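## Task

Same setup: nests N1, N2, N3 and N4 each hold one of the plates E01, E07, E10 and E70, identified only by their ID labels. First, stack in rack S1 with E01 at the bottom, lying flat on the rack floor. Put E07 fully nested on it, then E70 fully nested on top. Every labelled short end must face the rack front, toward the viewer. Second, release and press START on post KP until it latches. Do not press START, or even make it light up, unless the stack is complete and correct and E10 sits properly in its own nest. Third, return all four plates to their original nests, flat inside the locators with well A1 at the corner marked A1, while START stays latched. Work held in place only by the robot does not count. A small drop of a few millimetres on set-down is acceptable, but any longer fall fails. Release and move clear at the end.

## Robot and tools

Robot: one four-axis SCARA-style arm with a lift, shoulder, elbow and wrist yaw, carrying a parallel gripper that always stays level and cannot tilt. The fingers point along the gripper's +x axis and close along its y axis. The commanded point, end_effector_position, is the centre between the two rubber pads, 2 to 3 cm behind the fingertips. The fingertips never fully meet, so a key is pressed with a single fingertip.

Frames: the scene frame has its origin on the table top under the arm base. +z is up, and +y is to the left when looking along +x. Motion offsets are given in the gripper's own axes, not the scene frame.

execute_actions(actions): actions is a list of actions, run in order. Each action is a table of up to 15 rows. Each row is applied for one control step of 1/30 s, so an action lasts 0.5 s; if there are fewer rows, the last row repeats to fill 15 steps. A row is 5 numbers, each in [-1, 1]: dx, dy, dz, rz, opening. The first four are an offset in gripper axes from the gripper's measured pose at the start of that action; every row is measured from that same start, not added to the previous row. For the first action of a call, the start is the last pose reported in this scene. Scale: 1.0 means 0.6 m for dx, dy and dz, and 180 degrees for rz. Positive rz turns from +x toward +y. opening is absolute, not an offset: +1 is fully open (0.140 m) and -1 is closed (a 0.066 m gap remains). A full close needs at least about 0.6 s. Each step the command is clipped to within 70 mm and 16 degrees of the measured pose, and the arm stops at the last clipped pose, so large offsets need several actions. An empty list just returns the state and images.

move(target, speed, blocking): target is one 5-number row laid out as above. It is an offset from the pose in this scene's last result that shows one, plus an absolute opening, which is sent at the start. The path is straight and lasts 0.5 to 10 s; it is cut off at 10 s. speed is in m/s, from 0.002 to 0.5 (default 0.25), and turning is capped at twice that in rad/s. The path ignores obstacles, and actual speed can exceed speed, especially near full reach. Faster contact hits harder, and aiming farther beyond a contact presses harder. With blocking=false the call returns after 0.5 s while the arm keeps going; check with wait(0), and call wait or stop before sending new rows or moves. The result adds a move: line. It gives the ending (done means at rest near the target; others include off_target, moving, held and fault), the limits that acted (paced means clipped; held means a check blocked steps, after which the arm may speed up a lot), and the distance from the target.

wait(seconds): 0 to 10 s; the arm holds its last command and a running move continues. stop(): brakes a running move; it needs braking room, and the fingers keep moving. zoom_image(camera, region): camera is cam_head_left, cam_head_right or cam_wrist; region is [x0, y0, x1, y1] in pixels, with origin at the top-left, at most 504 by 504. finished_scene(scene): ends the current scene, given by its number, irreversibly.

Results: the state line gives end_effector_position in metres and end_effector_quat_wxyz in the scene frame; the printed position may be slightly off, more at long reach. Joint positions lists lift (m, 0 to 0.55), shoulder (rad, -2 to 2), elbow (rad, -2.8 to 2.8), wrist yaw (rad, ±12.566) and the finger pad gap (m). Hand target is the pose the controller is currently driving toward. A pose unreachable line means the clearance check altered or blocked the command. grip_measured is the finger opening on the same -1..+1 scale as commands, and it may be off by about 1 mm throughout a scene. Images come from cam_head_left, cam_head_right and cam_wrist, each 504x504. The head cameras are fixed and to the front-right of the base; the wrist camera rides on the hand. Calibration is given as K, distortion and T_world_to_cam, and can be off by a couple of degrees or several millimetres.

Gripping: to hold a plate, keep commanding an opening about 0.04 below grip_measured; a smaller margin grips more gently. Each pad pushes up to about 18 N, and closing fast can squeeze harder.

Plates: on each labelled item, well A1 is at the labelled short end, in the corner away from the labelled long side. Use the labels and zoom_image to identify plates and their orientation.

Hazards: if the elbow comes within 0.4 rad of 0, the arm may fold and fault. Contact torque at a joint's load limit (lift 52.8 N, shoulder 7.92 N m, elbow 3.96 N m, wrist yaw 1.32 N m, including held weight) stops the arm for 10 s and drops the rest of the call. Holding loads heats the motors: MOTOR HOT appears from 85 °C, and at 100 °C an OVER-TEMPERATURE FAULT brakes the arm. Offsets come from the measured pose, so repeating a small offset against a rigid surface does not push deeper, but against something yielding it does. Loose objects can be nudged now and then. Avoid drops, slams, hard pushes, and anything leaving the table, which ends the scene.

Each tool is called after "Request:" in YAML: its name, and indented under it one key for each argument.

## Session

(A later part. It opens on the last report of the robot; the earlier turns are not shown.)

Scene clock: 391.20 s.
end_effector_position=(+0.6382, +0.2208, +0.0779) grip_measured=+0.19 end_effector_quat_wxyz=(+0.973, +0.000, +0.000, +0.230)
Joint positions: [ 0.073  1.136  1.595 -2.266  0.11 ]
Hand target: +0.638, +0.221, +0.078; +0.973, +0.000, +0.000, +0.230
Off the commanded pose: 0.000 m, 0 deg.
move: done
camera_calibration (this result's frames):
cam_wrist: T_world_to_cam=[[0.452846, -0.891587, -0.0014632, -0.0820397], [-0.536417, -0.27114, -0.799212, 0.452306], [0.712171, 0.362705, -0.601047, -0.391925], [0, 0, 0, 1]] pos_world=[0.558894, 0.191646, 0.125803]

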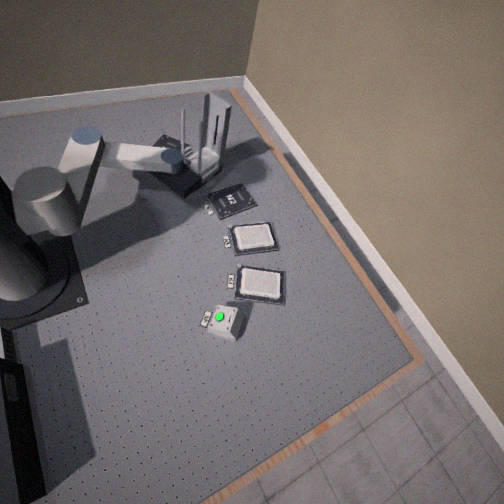

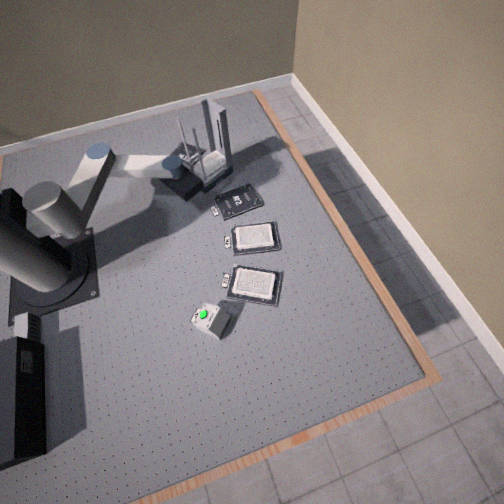

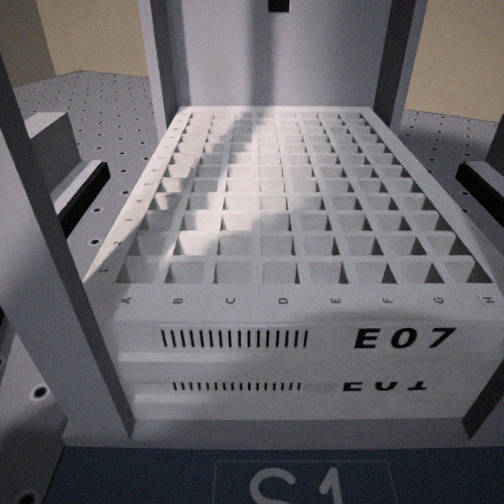

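Request:
execute_actions:
  actions:
    - [[0,0,0,0,-0.46]]
    - [[0,0,0,0,-0.48],[0,0,0,0,-0.49],[0,0,0,0,-0.50],[0,0,0,0,-0.51],[0,0,0,0,-0.52],[0,0,0,0,-0.53],[0,0,0,0,-0.54],[0,0,0,0,-0.55],[0,0,0,0,-0.56],[0,0,0,0,-0.57],[0,0,0,0,-0.58],[0,0,0,0,-0.59],[0,0,0,0,-0.60],[0,0,0,0,-0.605]]

Request:
move:
  target: [0.0, 0.0, 0.0167, 0.0, -0.605]
  speed: 0.03

Request:
move:
  target: [0.0, 0.0, 0.4085, 0.0, -0.605]
  speed: 0.2

Request:
move:
  target: [-0.03455, 0.27456, 0.0, 0.09091, -0.605]
  speed: 0.25

Request:
move:
  target: [0.0, 0.0, -0.465, 0.0, -0.605]
  speed: 0.3

Scene clock: 397.97 s.
end_effector_position=(+0.6382, +0.2208, +0.0779) grip_measured=-0.56 end_effector_quat_wxyz=(+0.973, +0.000, +0.000, +0.230)
Joint positions: [ 0.073  1.136  1.595 -2.266  0.082]
Hand target: +0.638, +0.221, +0.078; +0.973, +0.000, +0.000, +0.230
Off the commanded pose: 0.000 m, 0 deg.
camera_calibration (this result's frames):
cam_wrist: T_world_to_cam=[[0.452805, -0.891608, -0.0014632, -0.0820223], [-0.536429, -0.271115, -0.799212, 0.452306], [0.712187, 0.362673, -0.601047, -0.391926], [0, 0, 0, 1]] pos_world=[0.558895, 0.191636, 0.125803]

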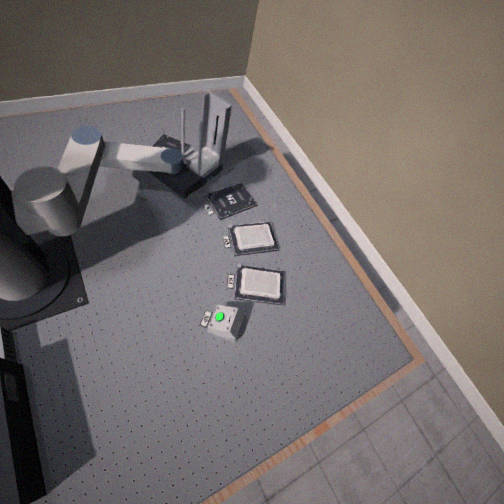

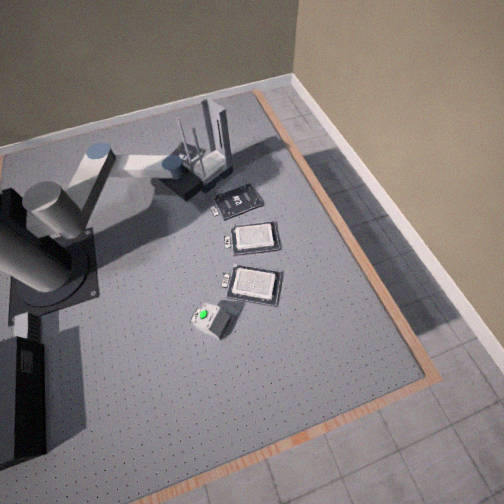

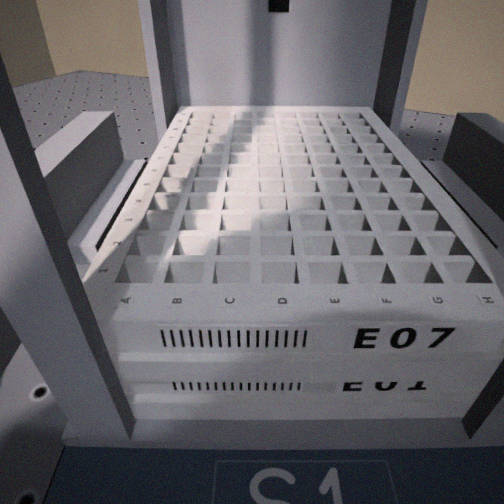

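Scene clock: 398.67 s.
end_effector_position=(+0.6382, +0.2208, +0.0880) grip_measured=-0.56 end_effector_quat_wxyz=(+0.973, +0.000, +0.000, +0.230)
Joint positions: [ 0.083  1.136  1.595 -2.266  0.082]
Hand target: +0.638, +0.221, +0.088; +0.973, +0.000, +0.000, +0.230
Off the commanded pose: 0.000 m, 0 deg.
move: done
camera_calibration (this result's frames):
cam_wrist: T_world_to_cam=[[0.45281, -0.891606, -0.0014632, -0.0820094], [-0.536428, -0.271118, -0.799212, 0.460336], [0.712186, 0.362676, -0.601047, -0.385887], [0, 0, 0, 1]] pos_world=[0.558895, 0.191637, 0.13585]

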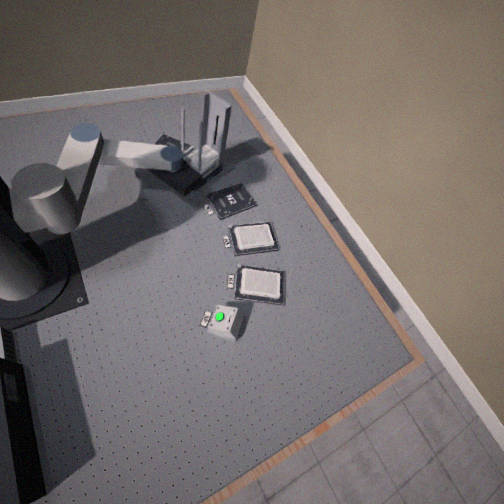

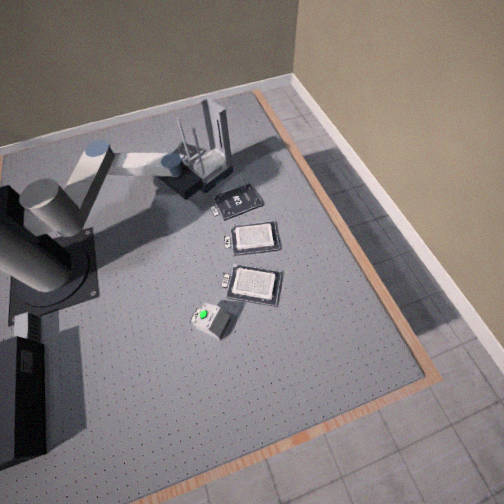

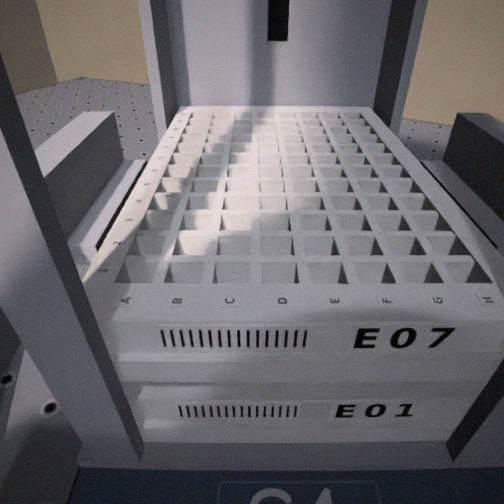

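Scene clock: 400.30 s.
end_effector_position=(+0.6382, +0.2208, +0.3331) grip_measured=-0.56 end_effector_quat_wxyz=(+0.973, +0.000, +0.000, +0.230)
Joint positions: [ 0.328  1.136  1.595 -2.266  0.082]
Hand target: +0.638, +0.221, +0.333; +0.973, +0.000, +0.000, +0.230
Off the commanded pose: 0.000 m, 0 deg.
move: done
camera_calibration (this result's frames):
cam_wrist: T_world_to_cam=[[0.452859, -0.891581, -0.0014632, -0.0816681], [-0.536413, -0.271148, -0.799212, 0.656268], [0.712166, 0.362715, -0.601047, -0.23854], [0, 0, 0, 1]] pos_world=[0.558894, 0.191654, 0.381004]

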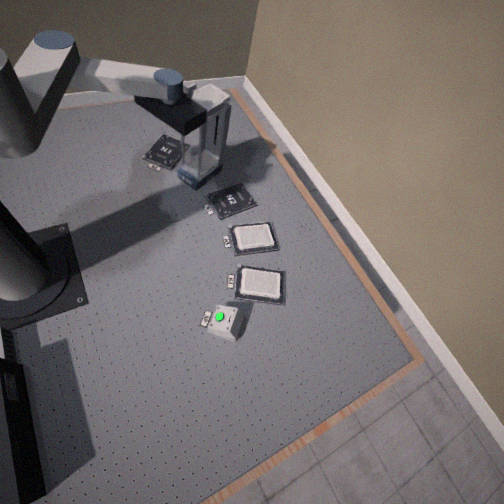

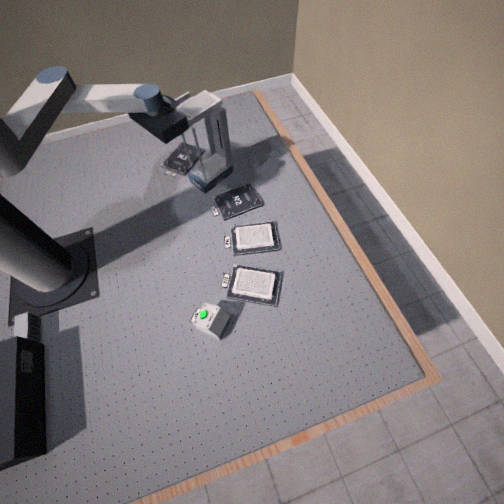

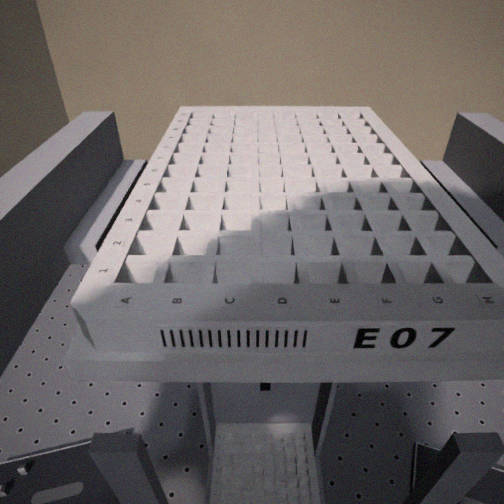

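Scene clock: 401.30 s.
end_effector_position=(+0.5458, +0.3589, +0.3331) grip_measured=-0.56 end_effector_quat_wxyz=(+0.930, +0.000, +0.000, +0.367)
Joint positions: [ 0.328  1.468  1.611 -2.328  0.082]
Hand target: +0.546, +0.359, +0.333; +0.930, +0.000, +0.000, +0.366
Off the commanded pose: 0.000 m, 0 deg.
move: done
camera_calibration (this result's frames):
cam_wrist: T_world_to_cam=[[0.68618, -0.72743, -0.0014632, -0.102914], [-0.438023, -0.411577, -0.799212, 0.640798], [0.580769, 0.549045, -0.601047, -0.217918], [0, 0, 0, 1]] pos_world=[0.477862, 0.308522, 0.381004]

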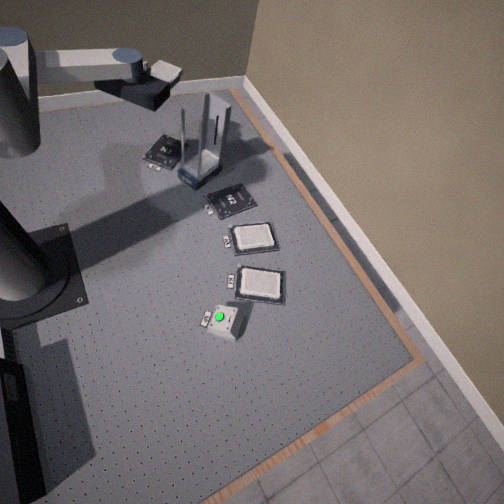

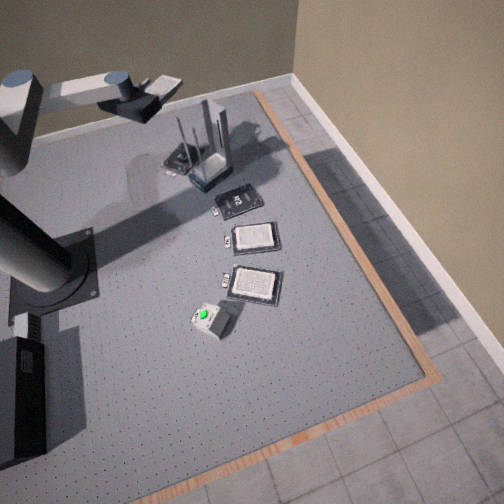

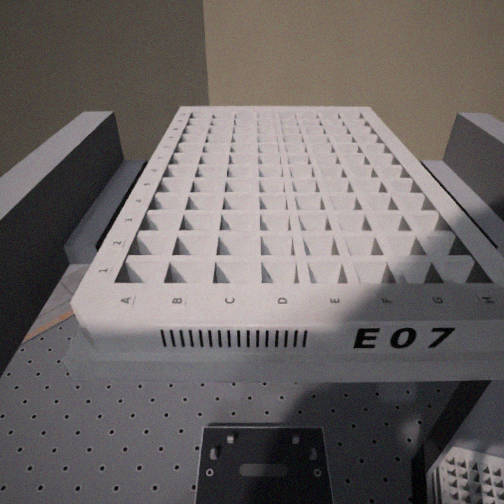

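Scene clock: 402.70 s.
end_effector_position=(+0.5458, +0.3589, +0.0540) grip_measured=-0.56 end_effector_quat_wxyz=(+0.930, +0.000, +0.000, +0.367)
Joint positions: [ 0.049  1.468  1.611 -2.328  0.082]
Hand target: +0.546, +0.359, +0.054; +0.930, +0.000, +0.000, +0.367
Off the commanded pose: 0.000 m, 0 deg.
move: done
camera_calibration (this result's frames):
cam_wrist: T_world_to_cam=[[0.68615, -0.727459, -0.0014632, -0.103312], [-0.43804, -0.411559, -0.799212, 0.417754], [0.580792, 0.54902, -0.601047, -0.385658], [0, 0, 0, 1]] pos_world=[0.477867, 0.308509, 0.101924]

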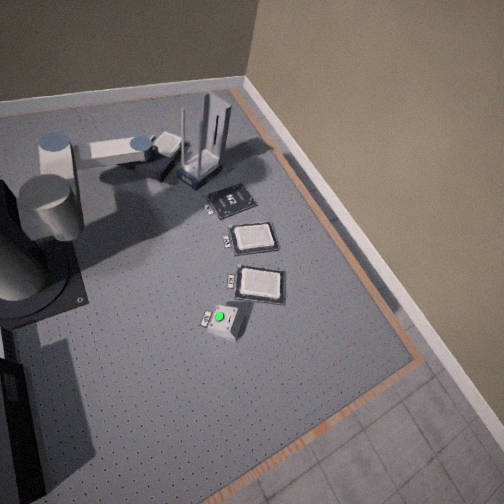

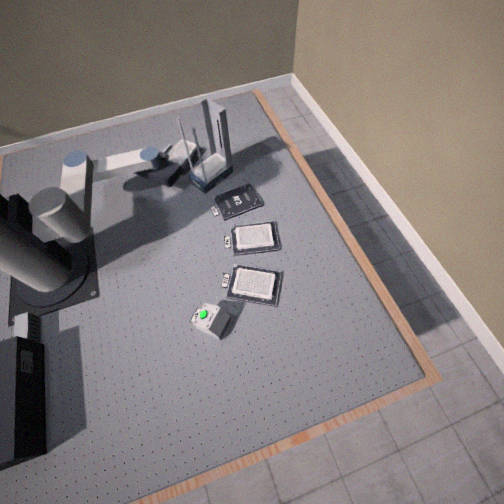

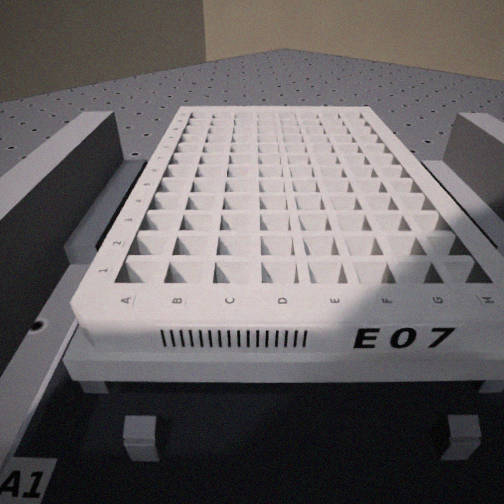

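Request:
move:
  target: [-0.00007, -0.00025, -0.0296, -0.0002, -0.605]
  speed: 0.025

Request:
execute_actions:
  actions:
    - [[0,0,0,0,-0.58],[0,0,0,0,-0.57],[0,0,0,0,-0.56],[0,0,0,0,-0.55],[0,0,0,0,-0.54],[0,0,0,0,-0.53],[0,0,0,0,-0.52],[0,0,0,0,-0.50],[0,0,0,0,-0.48],[0,0,0,0,-0.46],[0,0,0,0,-0.3],[0,0,0,0,0.19]]
    - [[0,0,0,0,0.19]]

Request:
move:
  target: [0.0, 0.0, 0.0397, 0.0, 0.19]
  speed: 0.1

Scene clock: 407.77 s.
end_effector_position=(+0.5458, +0.3588, +0.0362) grip_measured=-0.56 end_effector_quat_wxyz=(+0.930, +0.000, +0.000, +0.367)
Joint positions: [ 0.031  1.468  1.611 -2.328  0.082]
Hand target: +0.546, +0.359, +0.036; +0.930, +0.000, +0.000, +0.366
Off the commanded pose: 0.000 m, 0 deg.
move: done
camera_calibration (this result's frames):
cam_wrist: T_world_to_cam=[[0.686029, -0.727573, -0.0014632, -0.103271], [-0.438109, -0.411486, -0.799212, 0.403499], [0.580883, 0.548924, -0.601047, -0.396379], [0, 0, 0, 1]] pos_world=[0.477873, 0.308479, 0.0840883]

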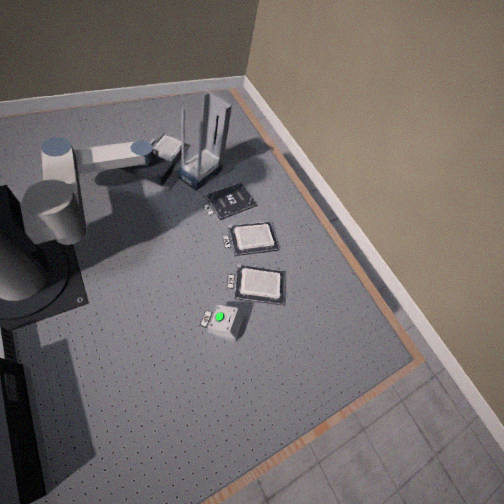

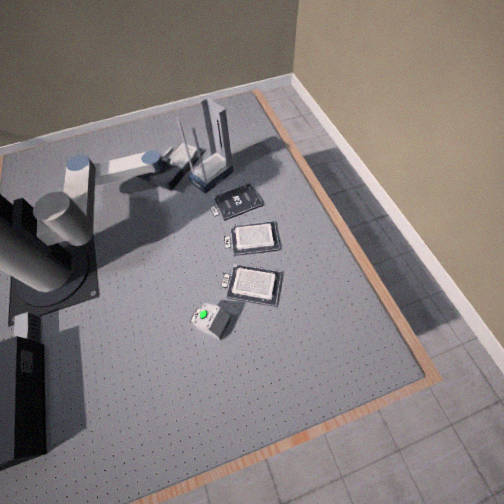

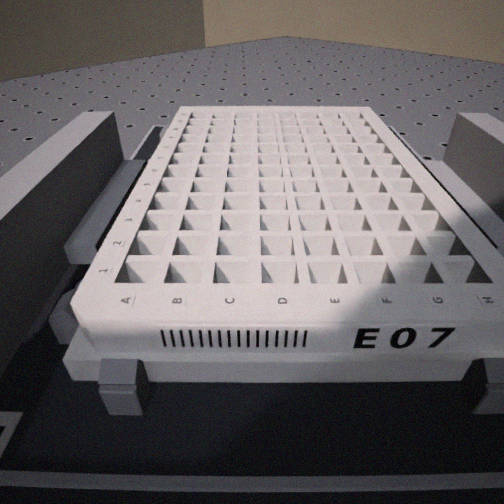

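Scene clock: 408.77 s.
end_effector_position=(+0.5458, +0.3588, +0.0362) grip_measured=+0.19 end_effector_quat_wxyz=(+0.930, +0.000, +0.000, +0.367)
Joint positions: [ 0.031  1.468  1.611 -2.328  0.11 ]
Hand target: +0.546, +0.359, +0.036; +0.930, +0.000, +0.000, +0.367
Off the commanded pose: 0.000 m, 0 deg.
camera_calibration (this result's frames):
cam_wrist: T_world_to_cam=[[0.68603, -0.727572, -0.0014632, -0.103272], [-0.438108, -0.411486, -0.799212, 0.403499], [0.580882, 0.548925, -0.601047, -0.396379], [0, 0, 0, 1]] pos_world=[0.477873, 0.308479, 0.0840878]

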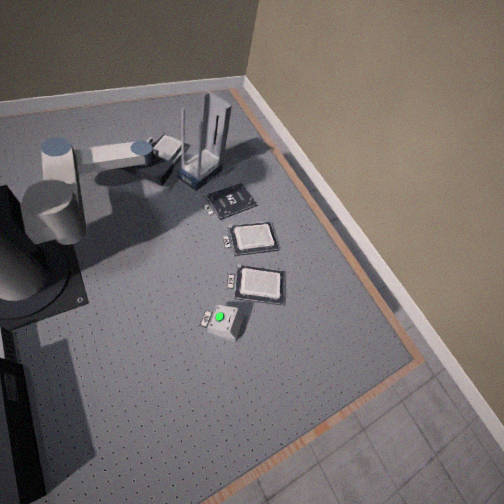

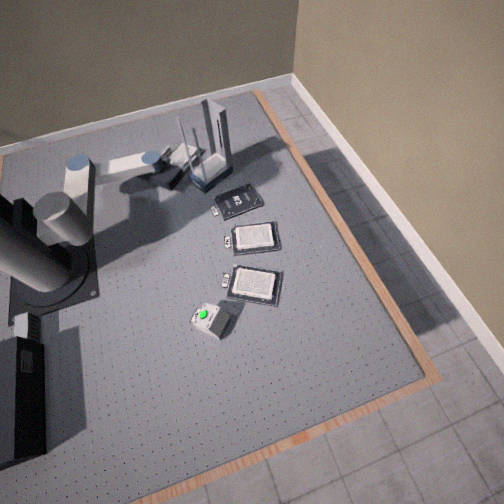

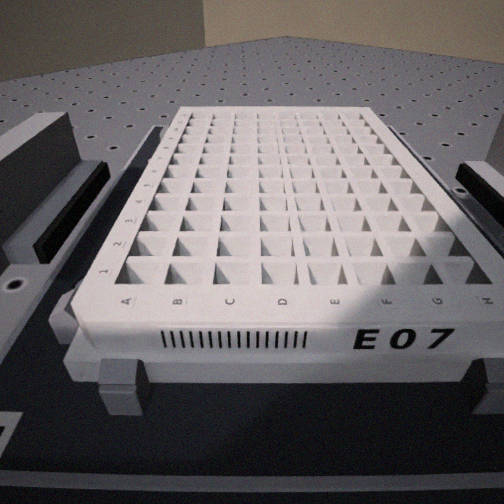

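Scene clock: 409.47 s.
end_effector_position=(+0.5458, +0.3588, +0.0601) grip_measured=+0.19 end_effector_quat_wxyz=(+0.930, +0.000, +0.000, +0.367)
Joint positions: [ 0.055  1.468  1.611 -2.328  0.11 ]
Hand target: +0.546, +0.359, +0.060; +0.930, +0.000, +0.000, +0.367
Off the commanded pose: 0.000 m, 0 deg.
move: done
camera_calibration (this result's frames):
cam_wrist: T_world_to_cam=[[0.686049, -0.727554, -0.0014632, -0.103246], [-0.438097, -0.411498, -0.799212, 0.42259], [0.580868, 0.54894, -0.601047, -0.382023], [0, 0, 0, 1]] pos_world=[0.477872, 0.308486, 0.107974]

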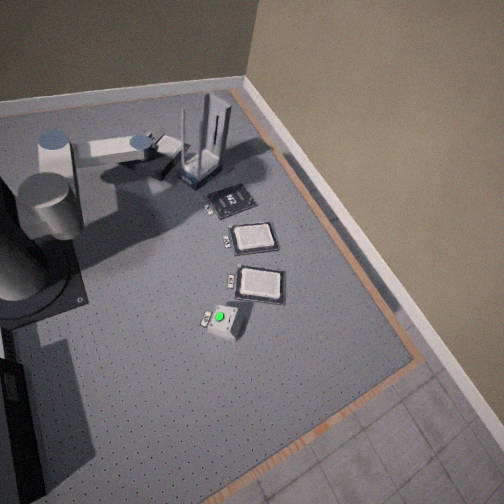

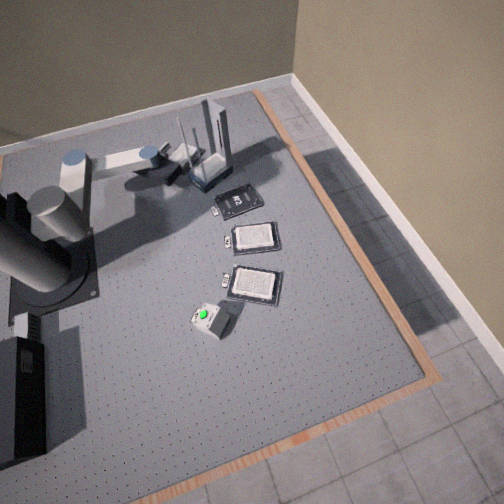

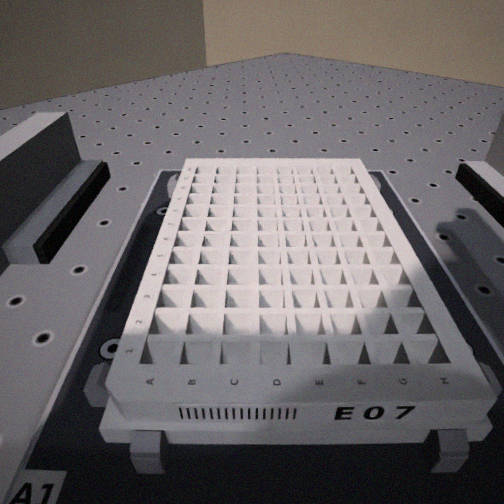

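Request:
move:
  target: [-0.1667, 0.0, 0.0082, 0.0, 0.19]
  speed: 0.3

Request:
move:
  target: [-0.05039, -0.22251, 0.0, -0.09097, 0.19]
  speed: 0.3

Scene clock: 414.00 s.
end_effector_position=(+0.4726, +0.2905, +0.0650) grip_measured=+0.19 end_effector_quat_wxyz=(+0.930, +0.000, +0.000, +0.366)
Joint positions: [ 0.06   1.678  1.109 -2.037  0.11 ]
Hand target: +0.473, +0.291, +0.065; +0.930, +0.000, +0.000, +0.367
Off the commanded pose: 0.000 m, 0 deg.
move: done
camera_calibration (this result's frames):
cam_wrist: T_world_to_cam=[[0.685851, -0.72774, -0.0014632, -0.102605], [-0.438209, -0.411379, -0.799212, 0.366346], [0.581017, 0.548782, -0.601047, -0.299123], [0, 0, 0, 1]] pos_world=[0.404703, 0.240191, 0.112851]

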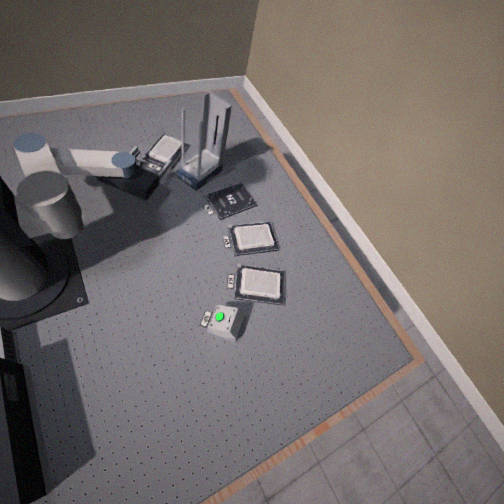

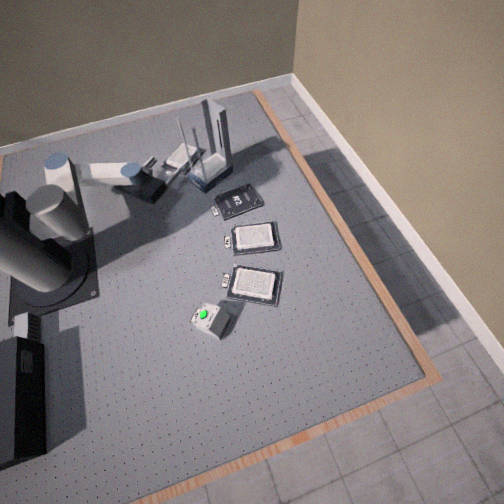

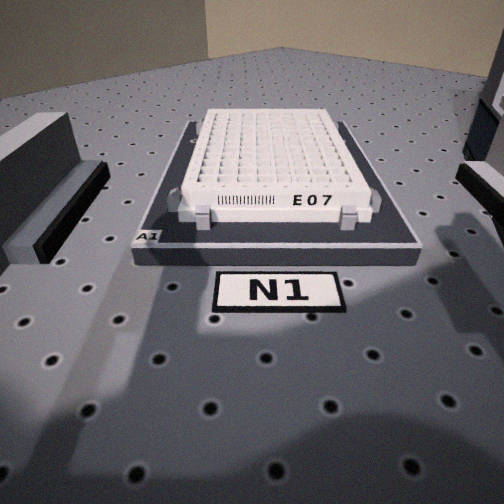

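Scene clock: 414.90 s.
end_effector_position=(+0.5416, +0.1722, +0.0650) grip_measured=+0.19 end_effector_quat_wxyz=(+0.973, +0.000, +0.000, +0.230)
Joint positions: [ 0.06   1.336  1.06  -1.932  0.11 ]
Hand target: +0.542, +0.172, +0.065; +0.973, +0.000, +0.000, +0.230
Off the commanded pose: 0.000 m, 0 deg.
move: done
camera_calibration (this result's frames):
cam_wrist: T_world_to_cam=[[0.452567, -0.891729, -0.0014632, -0.0814159], [-0.536502, -0.270972, -0.799212, 0.37695], [0.712284, 0.362482, -0.601047, -0.313276], [0, 0, 0, 1]] pos_world=[0.462222, 0.143099, 0.11285]

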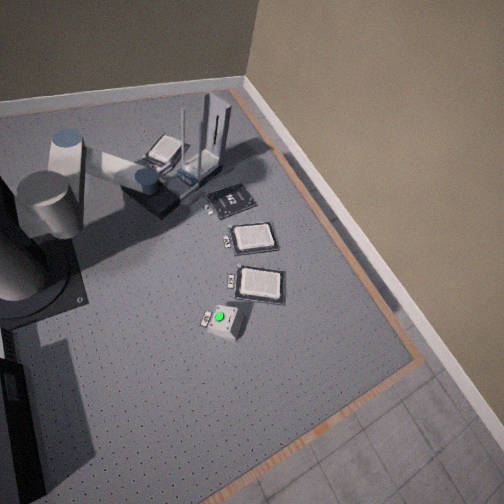

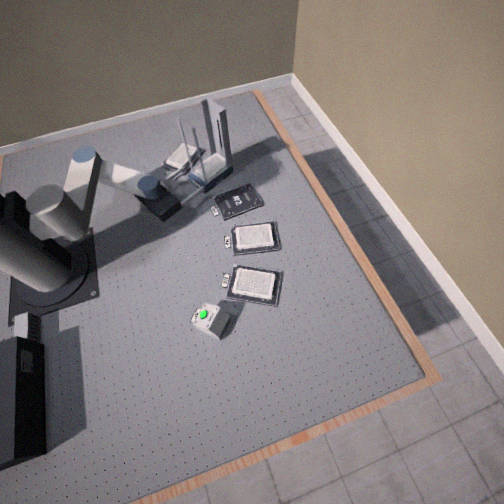

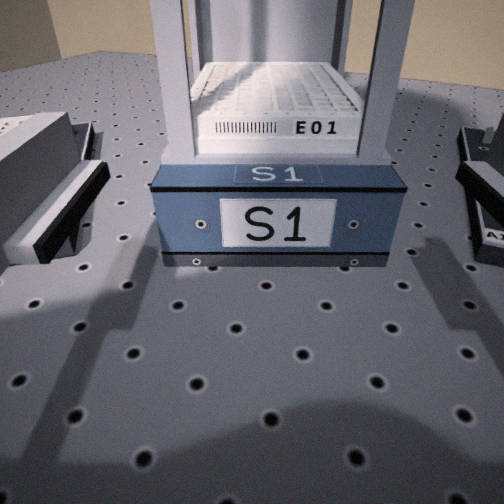

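Request:
move:
  target: [0.18027, 0.0003, 0.0, 0.0001, 0.19]
  speed: 0.2

Scene clock: 418.83 s.
end_effector_position=(+0.6382, +0.2209, +0.0650) grip_measured=+0.19 end_effector_quat_wxyz=(+0.973, +0.000, +0.000, +0.230)
Joint positions: [ 0.06   1.136  1.595 -2.266  0.11 ]
Hand target: +0.638, +0.221, +0.065; +0.973, +0.000, +0.000, +0.230
Off the commanded pose: 0.000 m, 0 deg.
move: done
camera_calibration (this result's frames):
cam_wrist: T_world_to_cam=[[0.453114, -0.891451, -0.0014632, -0.0821729], [-0.536335, -0.271301, -0.799212, 0.441967], [0.712062, 0.362919, -0.601047, -0.399723], [0, 0, 0, 1]] pos_world=[0.558904, 0.19172, 0.112852]

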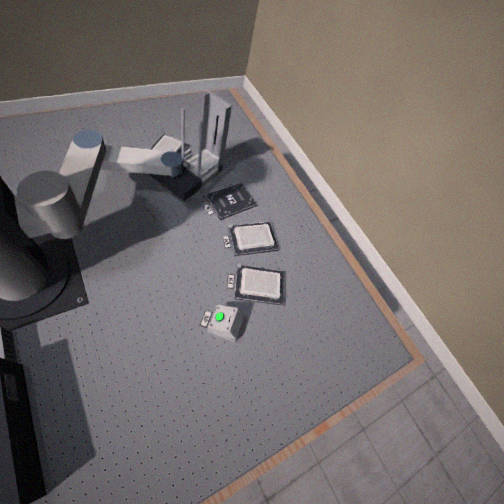

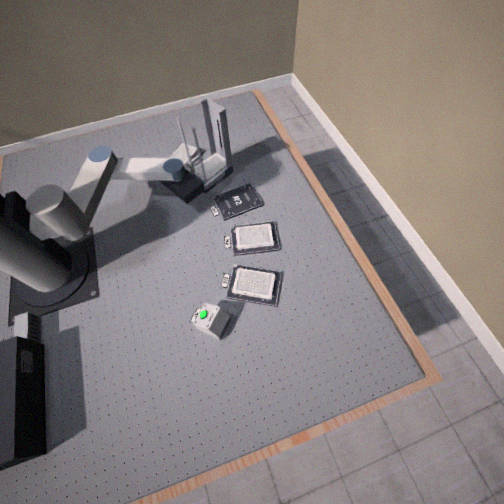

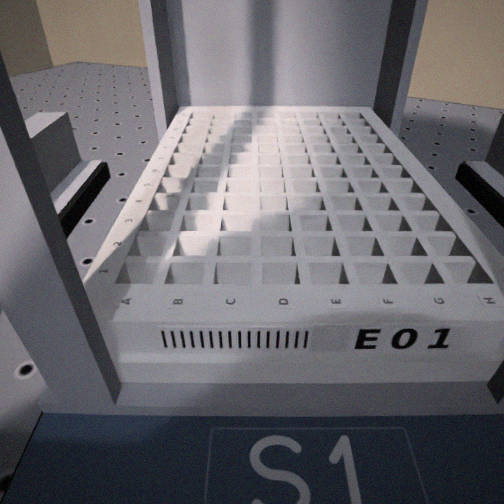

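Request:
execute_actions:
  actions:
    - [[0,0,0,0,-0.46]]
    - [[0,0,0,0,-0.48],[0,0,0,0,-0.49],[0,0,0,0,-0.50],[0,0,0,0,-0.51],[0,0,0,0,-0.52],[0,0,0,0,-0.53],[0,0,0,0,-0.54],[0,0,0,0,-0.55],[0,0,0,0,-0.56],[0,0,0,0,-0.57],[0,0,0,0,-0.58],[0,0,0,0,-0.59],[0,0,0,0,-0.60],[0,0,0,0,-0.605]]

Request:
move:
  target: [0.0, 0.0, 0.0167, 0.0, -0.605]
  speed: 0.03

Request:
move:
  target: [0.0, 0.0, 0.43, 0.0, -0.605]
  speed: 0.2

Request:
move:
  target: [-0.0526, -0.27875, 0.0, -0.12159, -0.605]
  speed: 0.25

Request:
move:
  target: [0.0, 0.0, -0.465, 0.0, -0.605]
  speed: 0.3

Scene clock: 425.27 s.
end_effector_position=(+0.6382, +0.2209, +0.0650) grip_measured=-0.56 end_effector_quat_wxyz=(+0.973, +0.000, +0.000, +0.230)
Joint positions: [ 0.06   1.136  1.595 -2.266  0.082]
Hand target: +0.638, +0.221, +0.065; +0.973, +0.000, +0.000, +0.230
Off the commanded pose: 0.000 m, 0 deg.
camera_calibration (this result's frames):
cam_wrist: T_world_to_cam=[[0.453083, -0.891467, -0.0014632, -0.0821605], [-0.536345, -0.271282, -0.799212, 0.441966], [0.712075, 0.362894, -0.601047, -0.399723], [0, 0, 0, 1]] pos_world=[0.558904, 0.191711, 0.112852]

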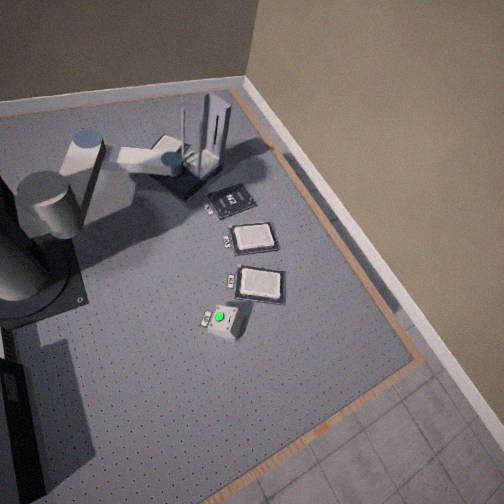

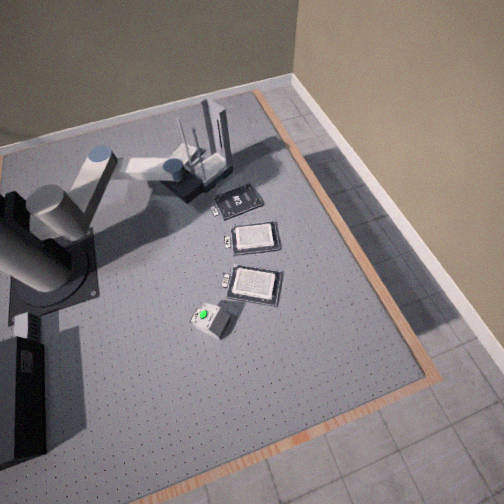

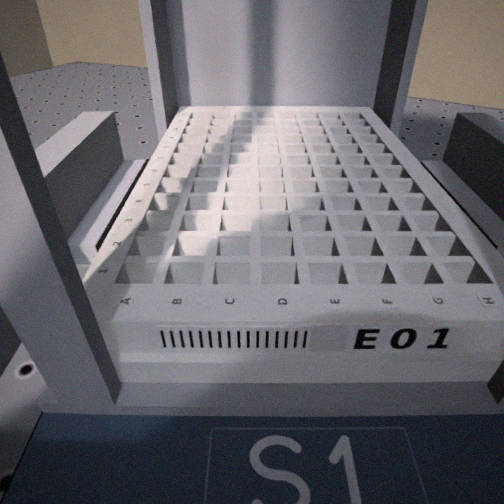

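Scene clock: 425.97 s.
end_effector_position=(+0.6382, +0.2209, +0.0750) grip_measured=-0.56 end_effector_quat_wxyz=(+0.973, +0.000, +0.000, +0.230)
Joint positions: [ 0.07   1.136  1.595 -2.266  0.082]
Hand target: +0.638, +0.221, +0.075; +0.973, +0.000, +0.000, +0.230
Off the commanded pose: 0.000 m, 0 deg.
move: done
camera_calibration (this result's frames):
cam_wrist: T_world_to_cam=[[0.453085, -0.891466, -0.0014632, -0.0821468], [-0.536344, -0.271284, -0.799212, 0.449996], [0.712074, 0.362896, -0.601047, -0.393685], [0, 0, 0, 1]] pos_world=[0.558905, 0.191712, 0.122899]

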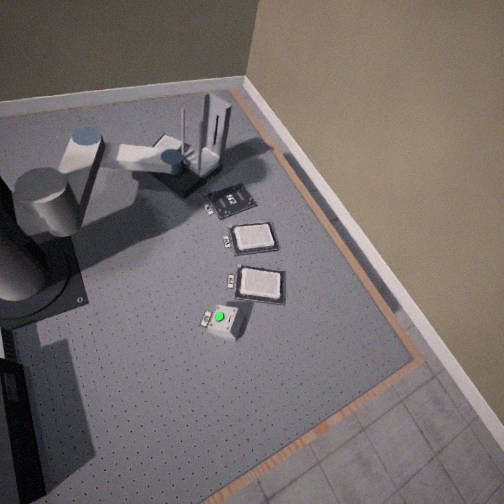

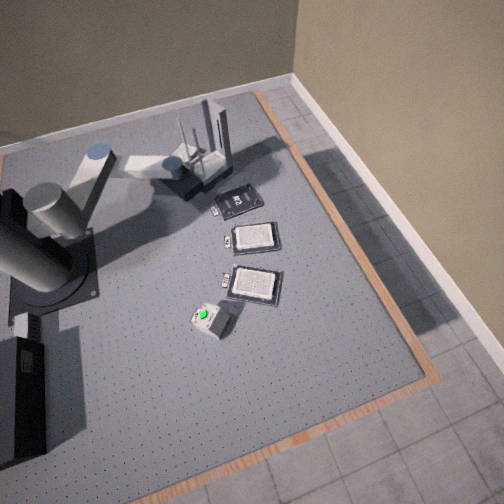

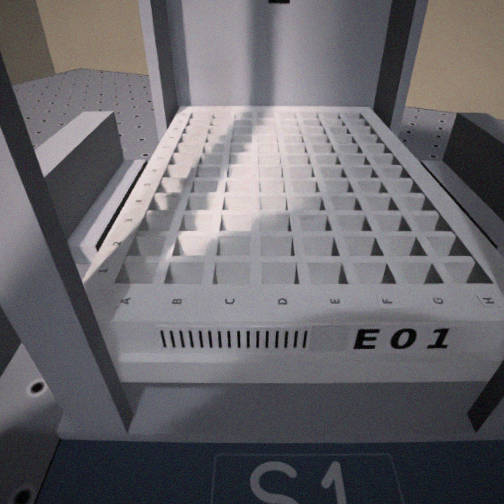

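Scene clock: 427.67 s.
end_effector_position=(+0.6382, +0.2209, +0.3331) grip_measured=-0.56 end_effector_quat_wxyz=(+0.973, +0.000, +0.000, +0.230)
Joint positions: [ 0.328  1.136  1.595 -2.266  0.082]
Hand target: +0.638, +0.221, +0.333; +0.973, +0.000, +0.000, +0.230
Off the commanded pose: 0.000 m, 0 deg.
move: done
camera_calibration (this result's frames):
cam_wrist: T_world_to_cam=[[0.453133, -0.891442, -0.0014632, -0.081786], [-0.536329, -0.271313, -0.799212, 0.656237], [0.712054, 0.362935, -0.601047, -0.238583], [0, 0, 0, 1]] pos_world=[0.558903, 0.191728, 0.380953]

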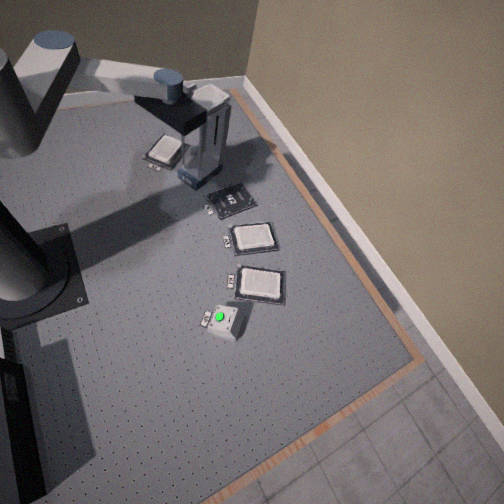

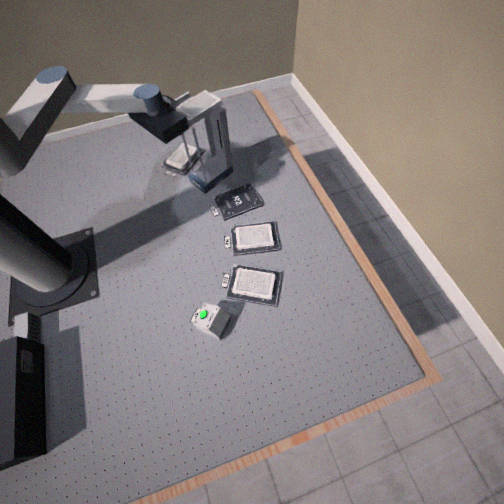

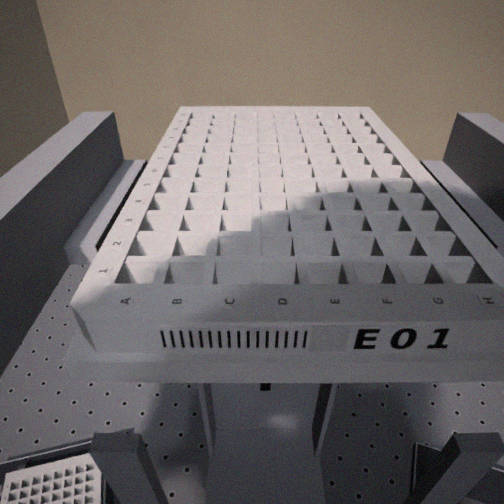

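Scene clock: 428.80 s.
end_effector_position=(+0.6850, +0.0571, +0.3331) grip_measured=-0.56 end_effector_quat_wxyz=(+0.999, +0.000, +0.000, +0.041)
Joint positions: [ 0.328  0.82   1.596 -2.334  0.082]
Hand target: +0.685, +0.057, +0.333; +0.999, +0.000, +0.000, +0.041
Off the commanded pose: 0.000 m, 0 deg.
move: done
camera_calibration (this result's frames):
cam_wrist: T_world_to_cam=[[0.0877593, -0.996141, -0.0014632, 0.00730635], [-0.598831, -0.0515827, -0.799212, 0.667171], [0.796052, 0.0710145, -0.601047, -0.253339], [0, 0, 0, 1]] pos_world=[0.600553, 0.0596834, 0.380953]

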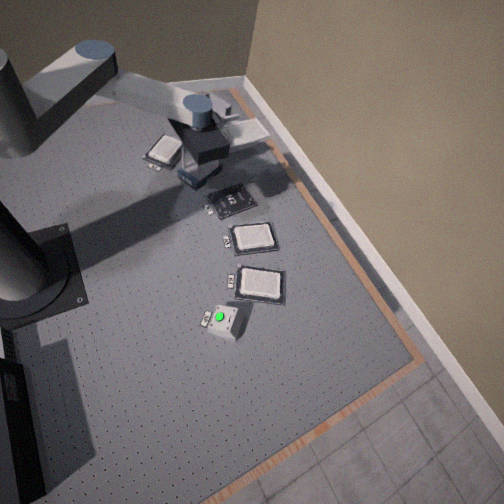

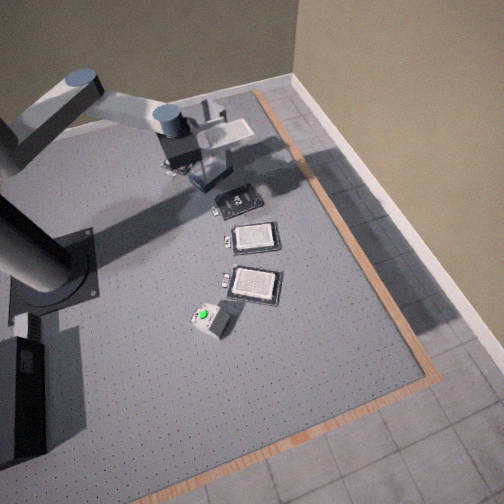

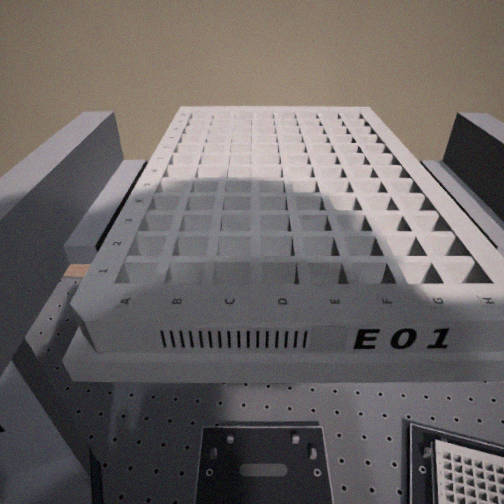

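Scene clock: 430.20 s.
end_effector_position=(+0.6850, +0.0571, +0.0540) grip_measured=-0.56 end_effector_quat_wxyz=(+0.999, +0.000, +0.000, +0.041)
Joint positions: [ 0.049  0.82   1.596 -2.334  0.082]
Hand target: +0.685, +0.057, +0.054; +0.999, +0.000, +0.000, +0.041
Off the commanded pose: 0.000 m, 0 deg.
move: done
camera_calibration (this result's frames):
cam_wrist: T_world_to_cam=[[0.087714, -0.996145, -0.0014632, 0.00691634], [-0.598834, -0.0515555, -0.799212, 0.444122], [0.796056, 0.0709783, -0.601047, -0.421073], [0, 0, 0, 1]] pos_world=[0.600546, 0.0596736, 0.101874]

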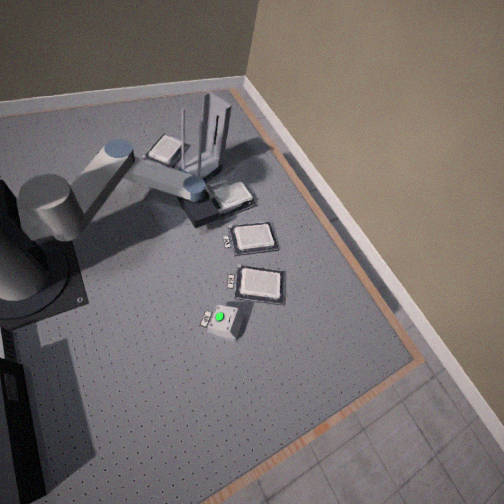

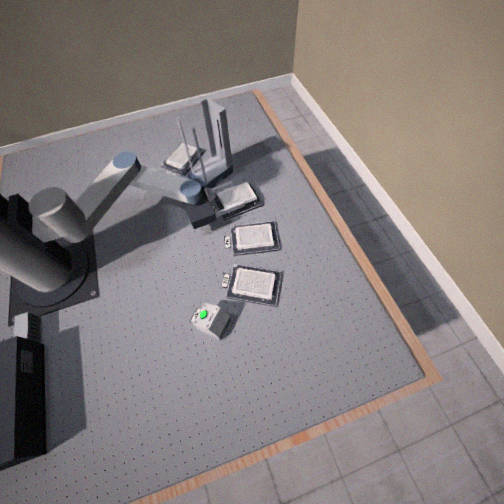

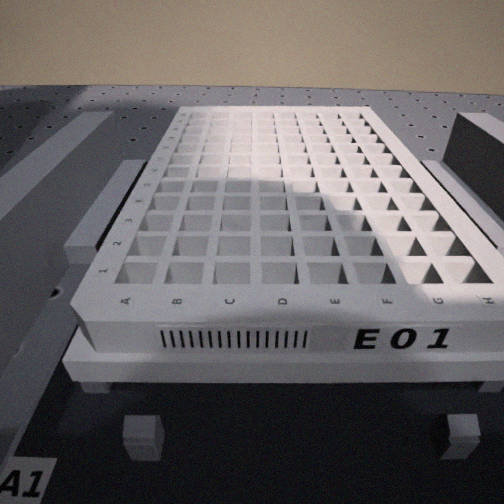

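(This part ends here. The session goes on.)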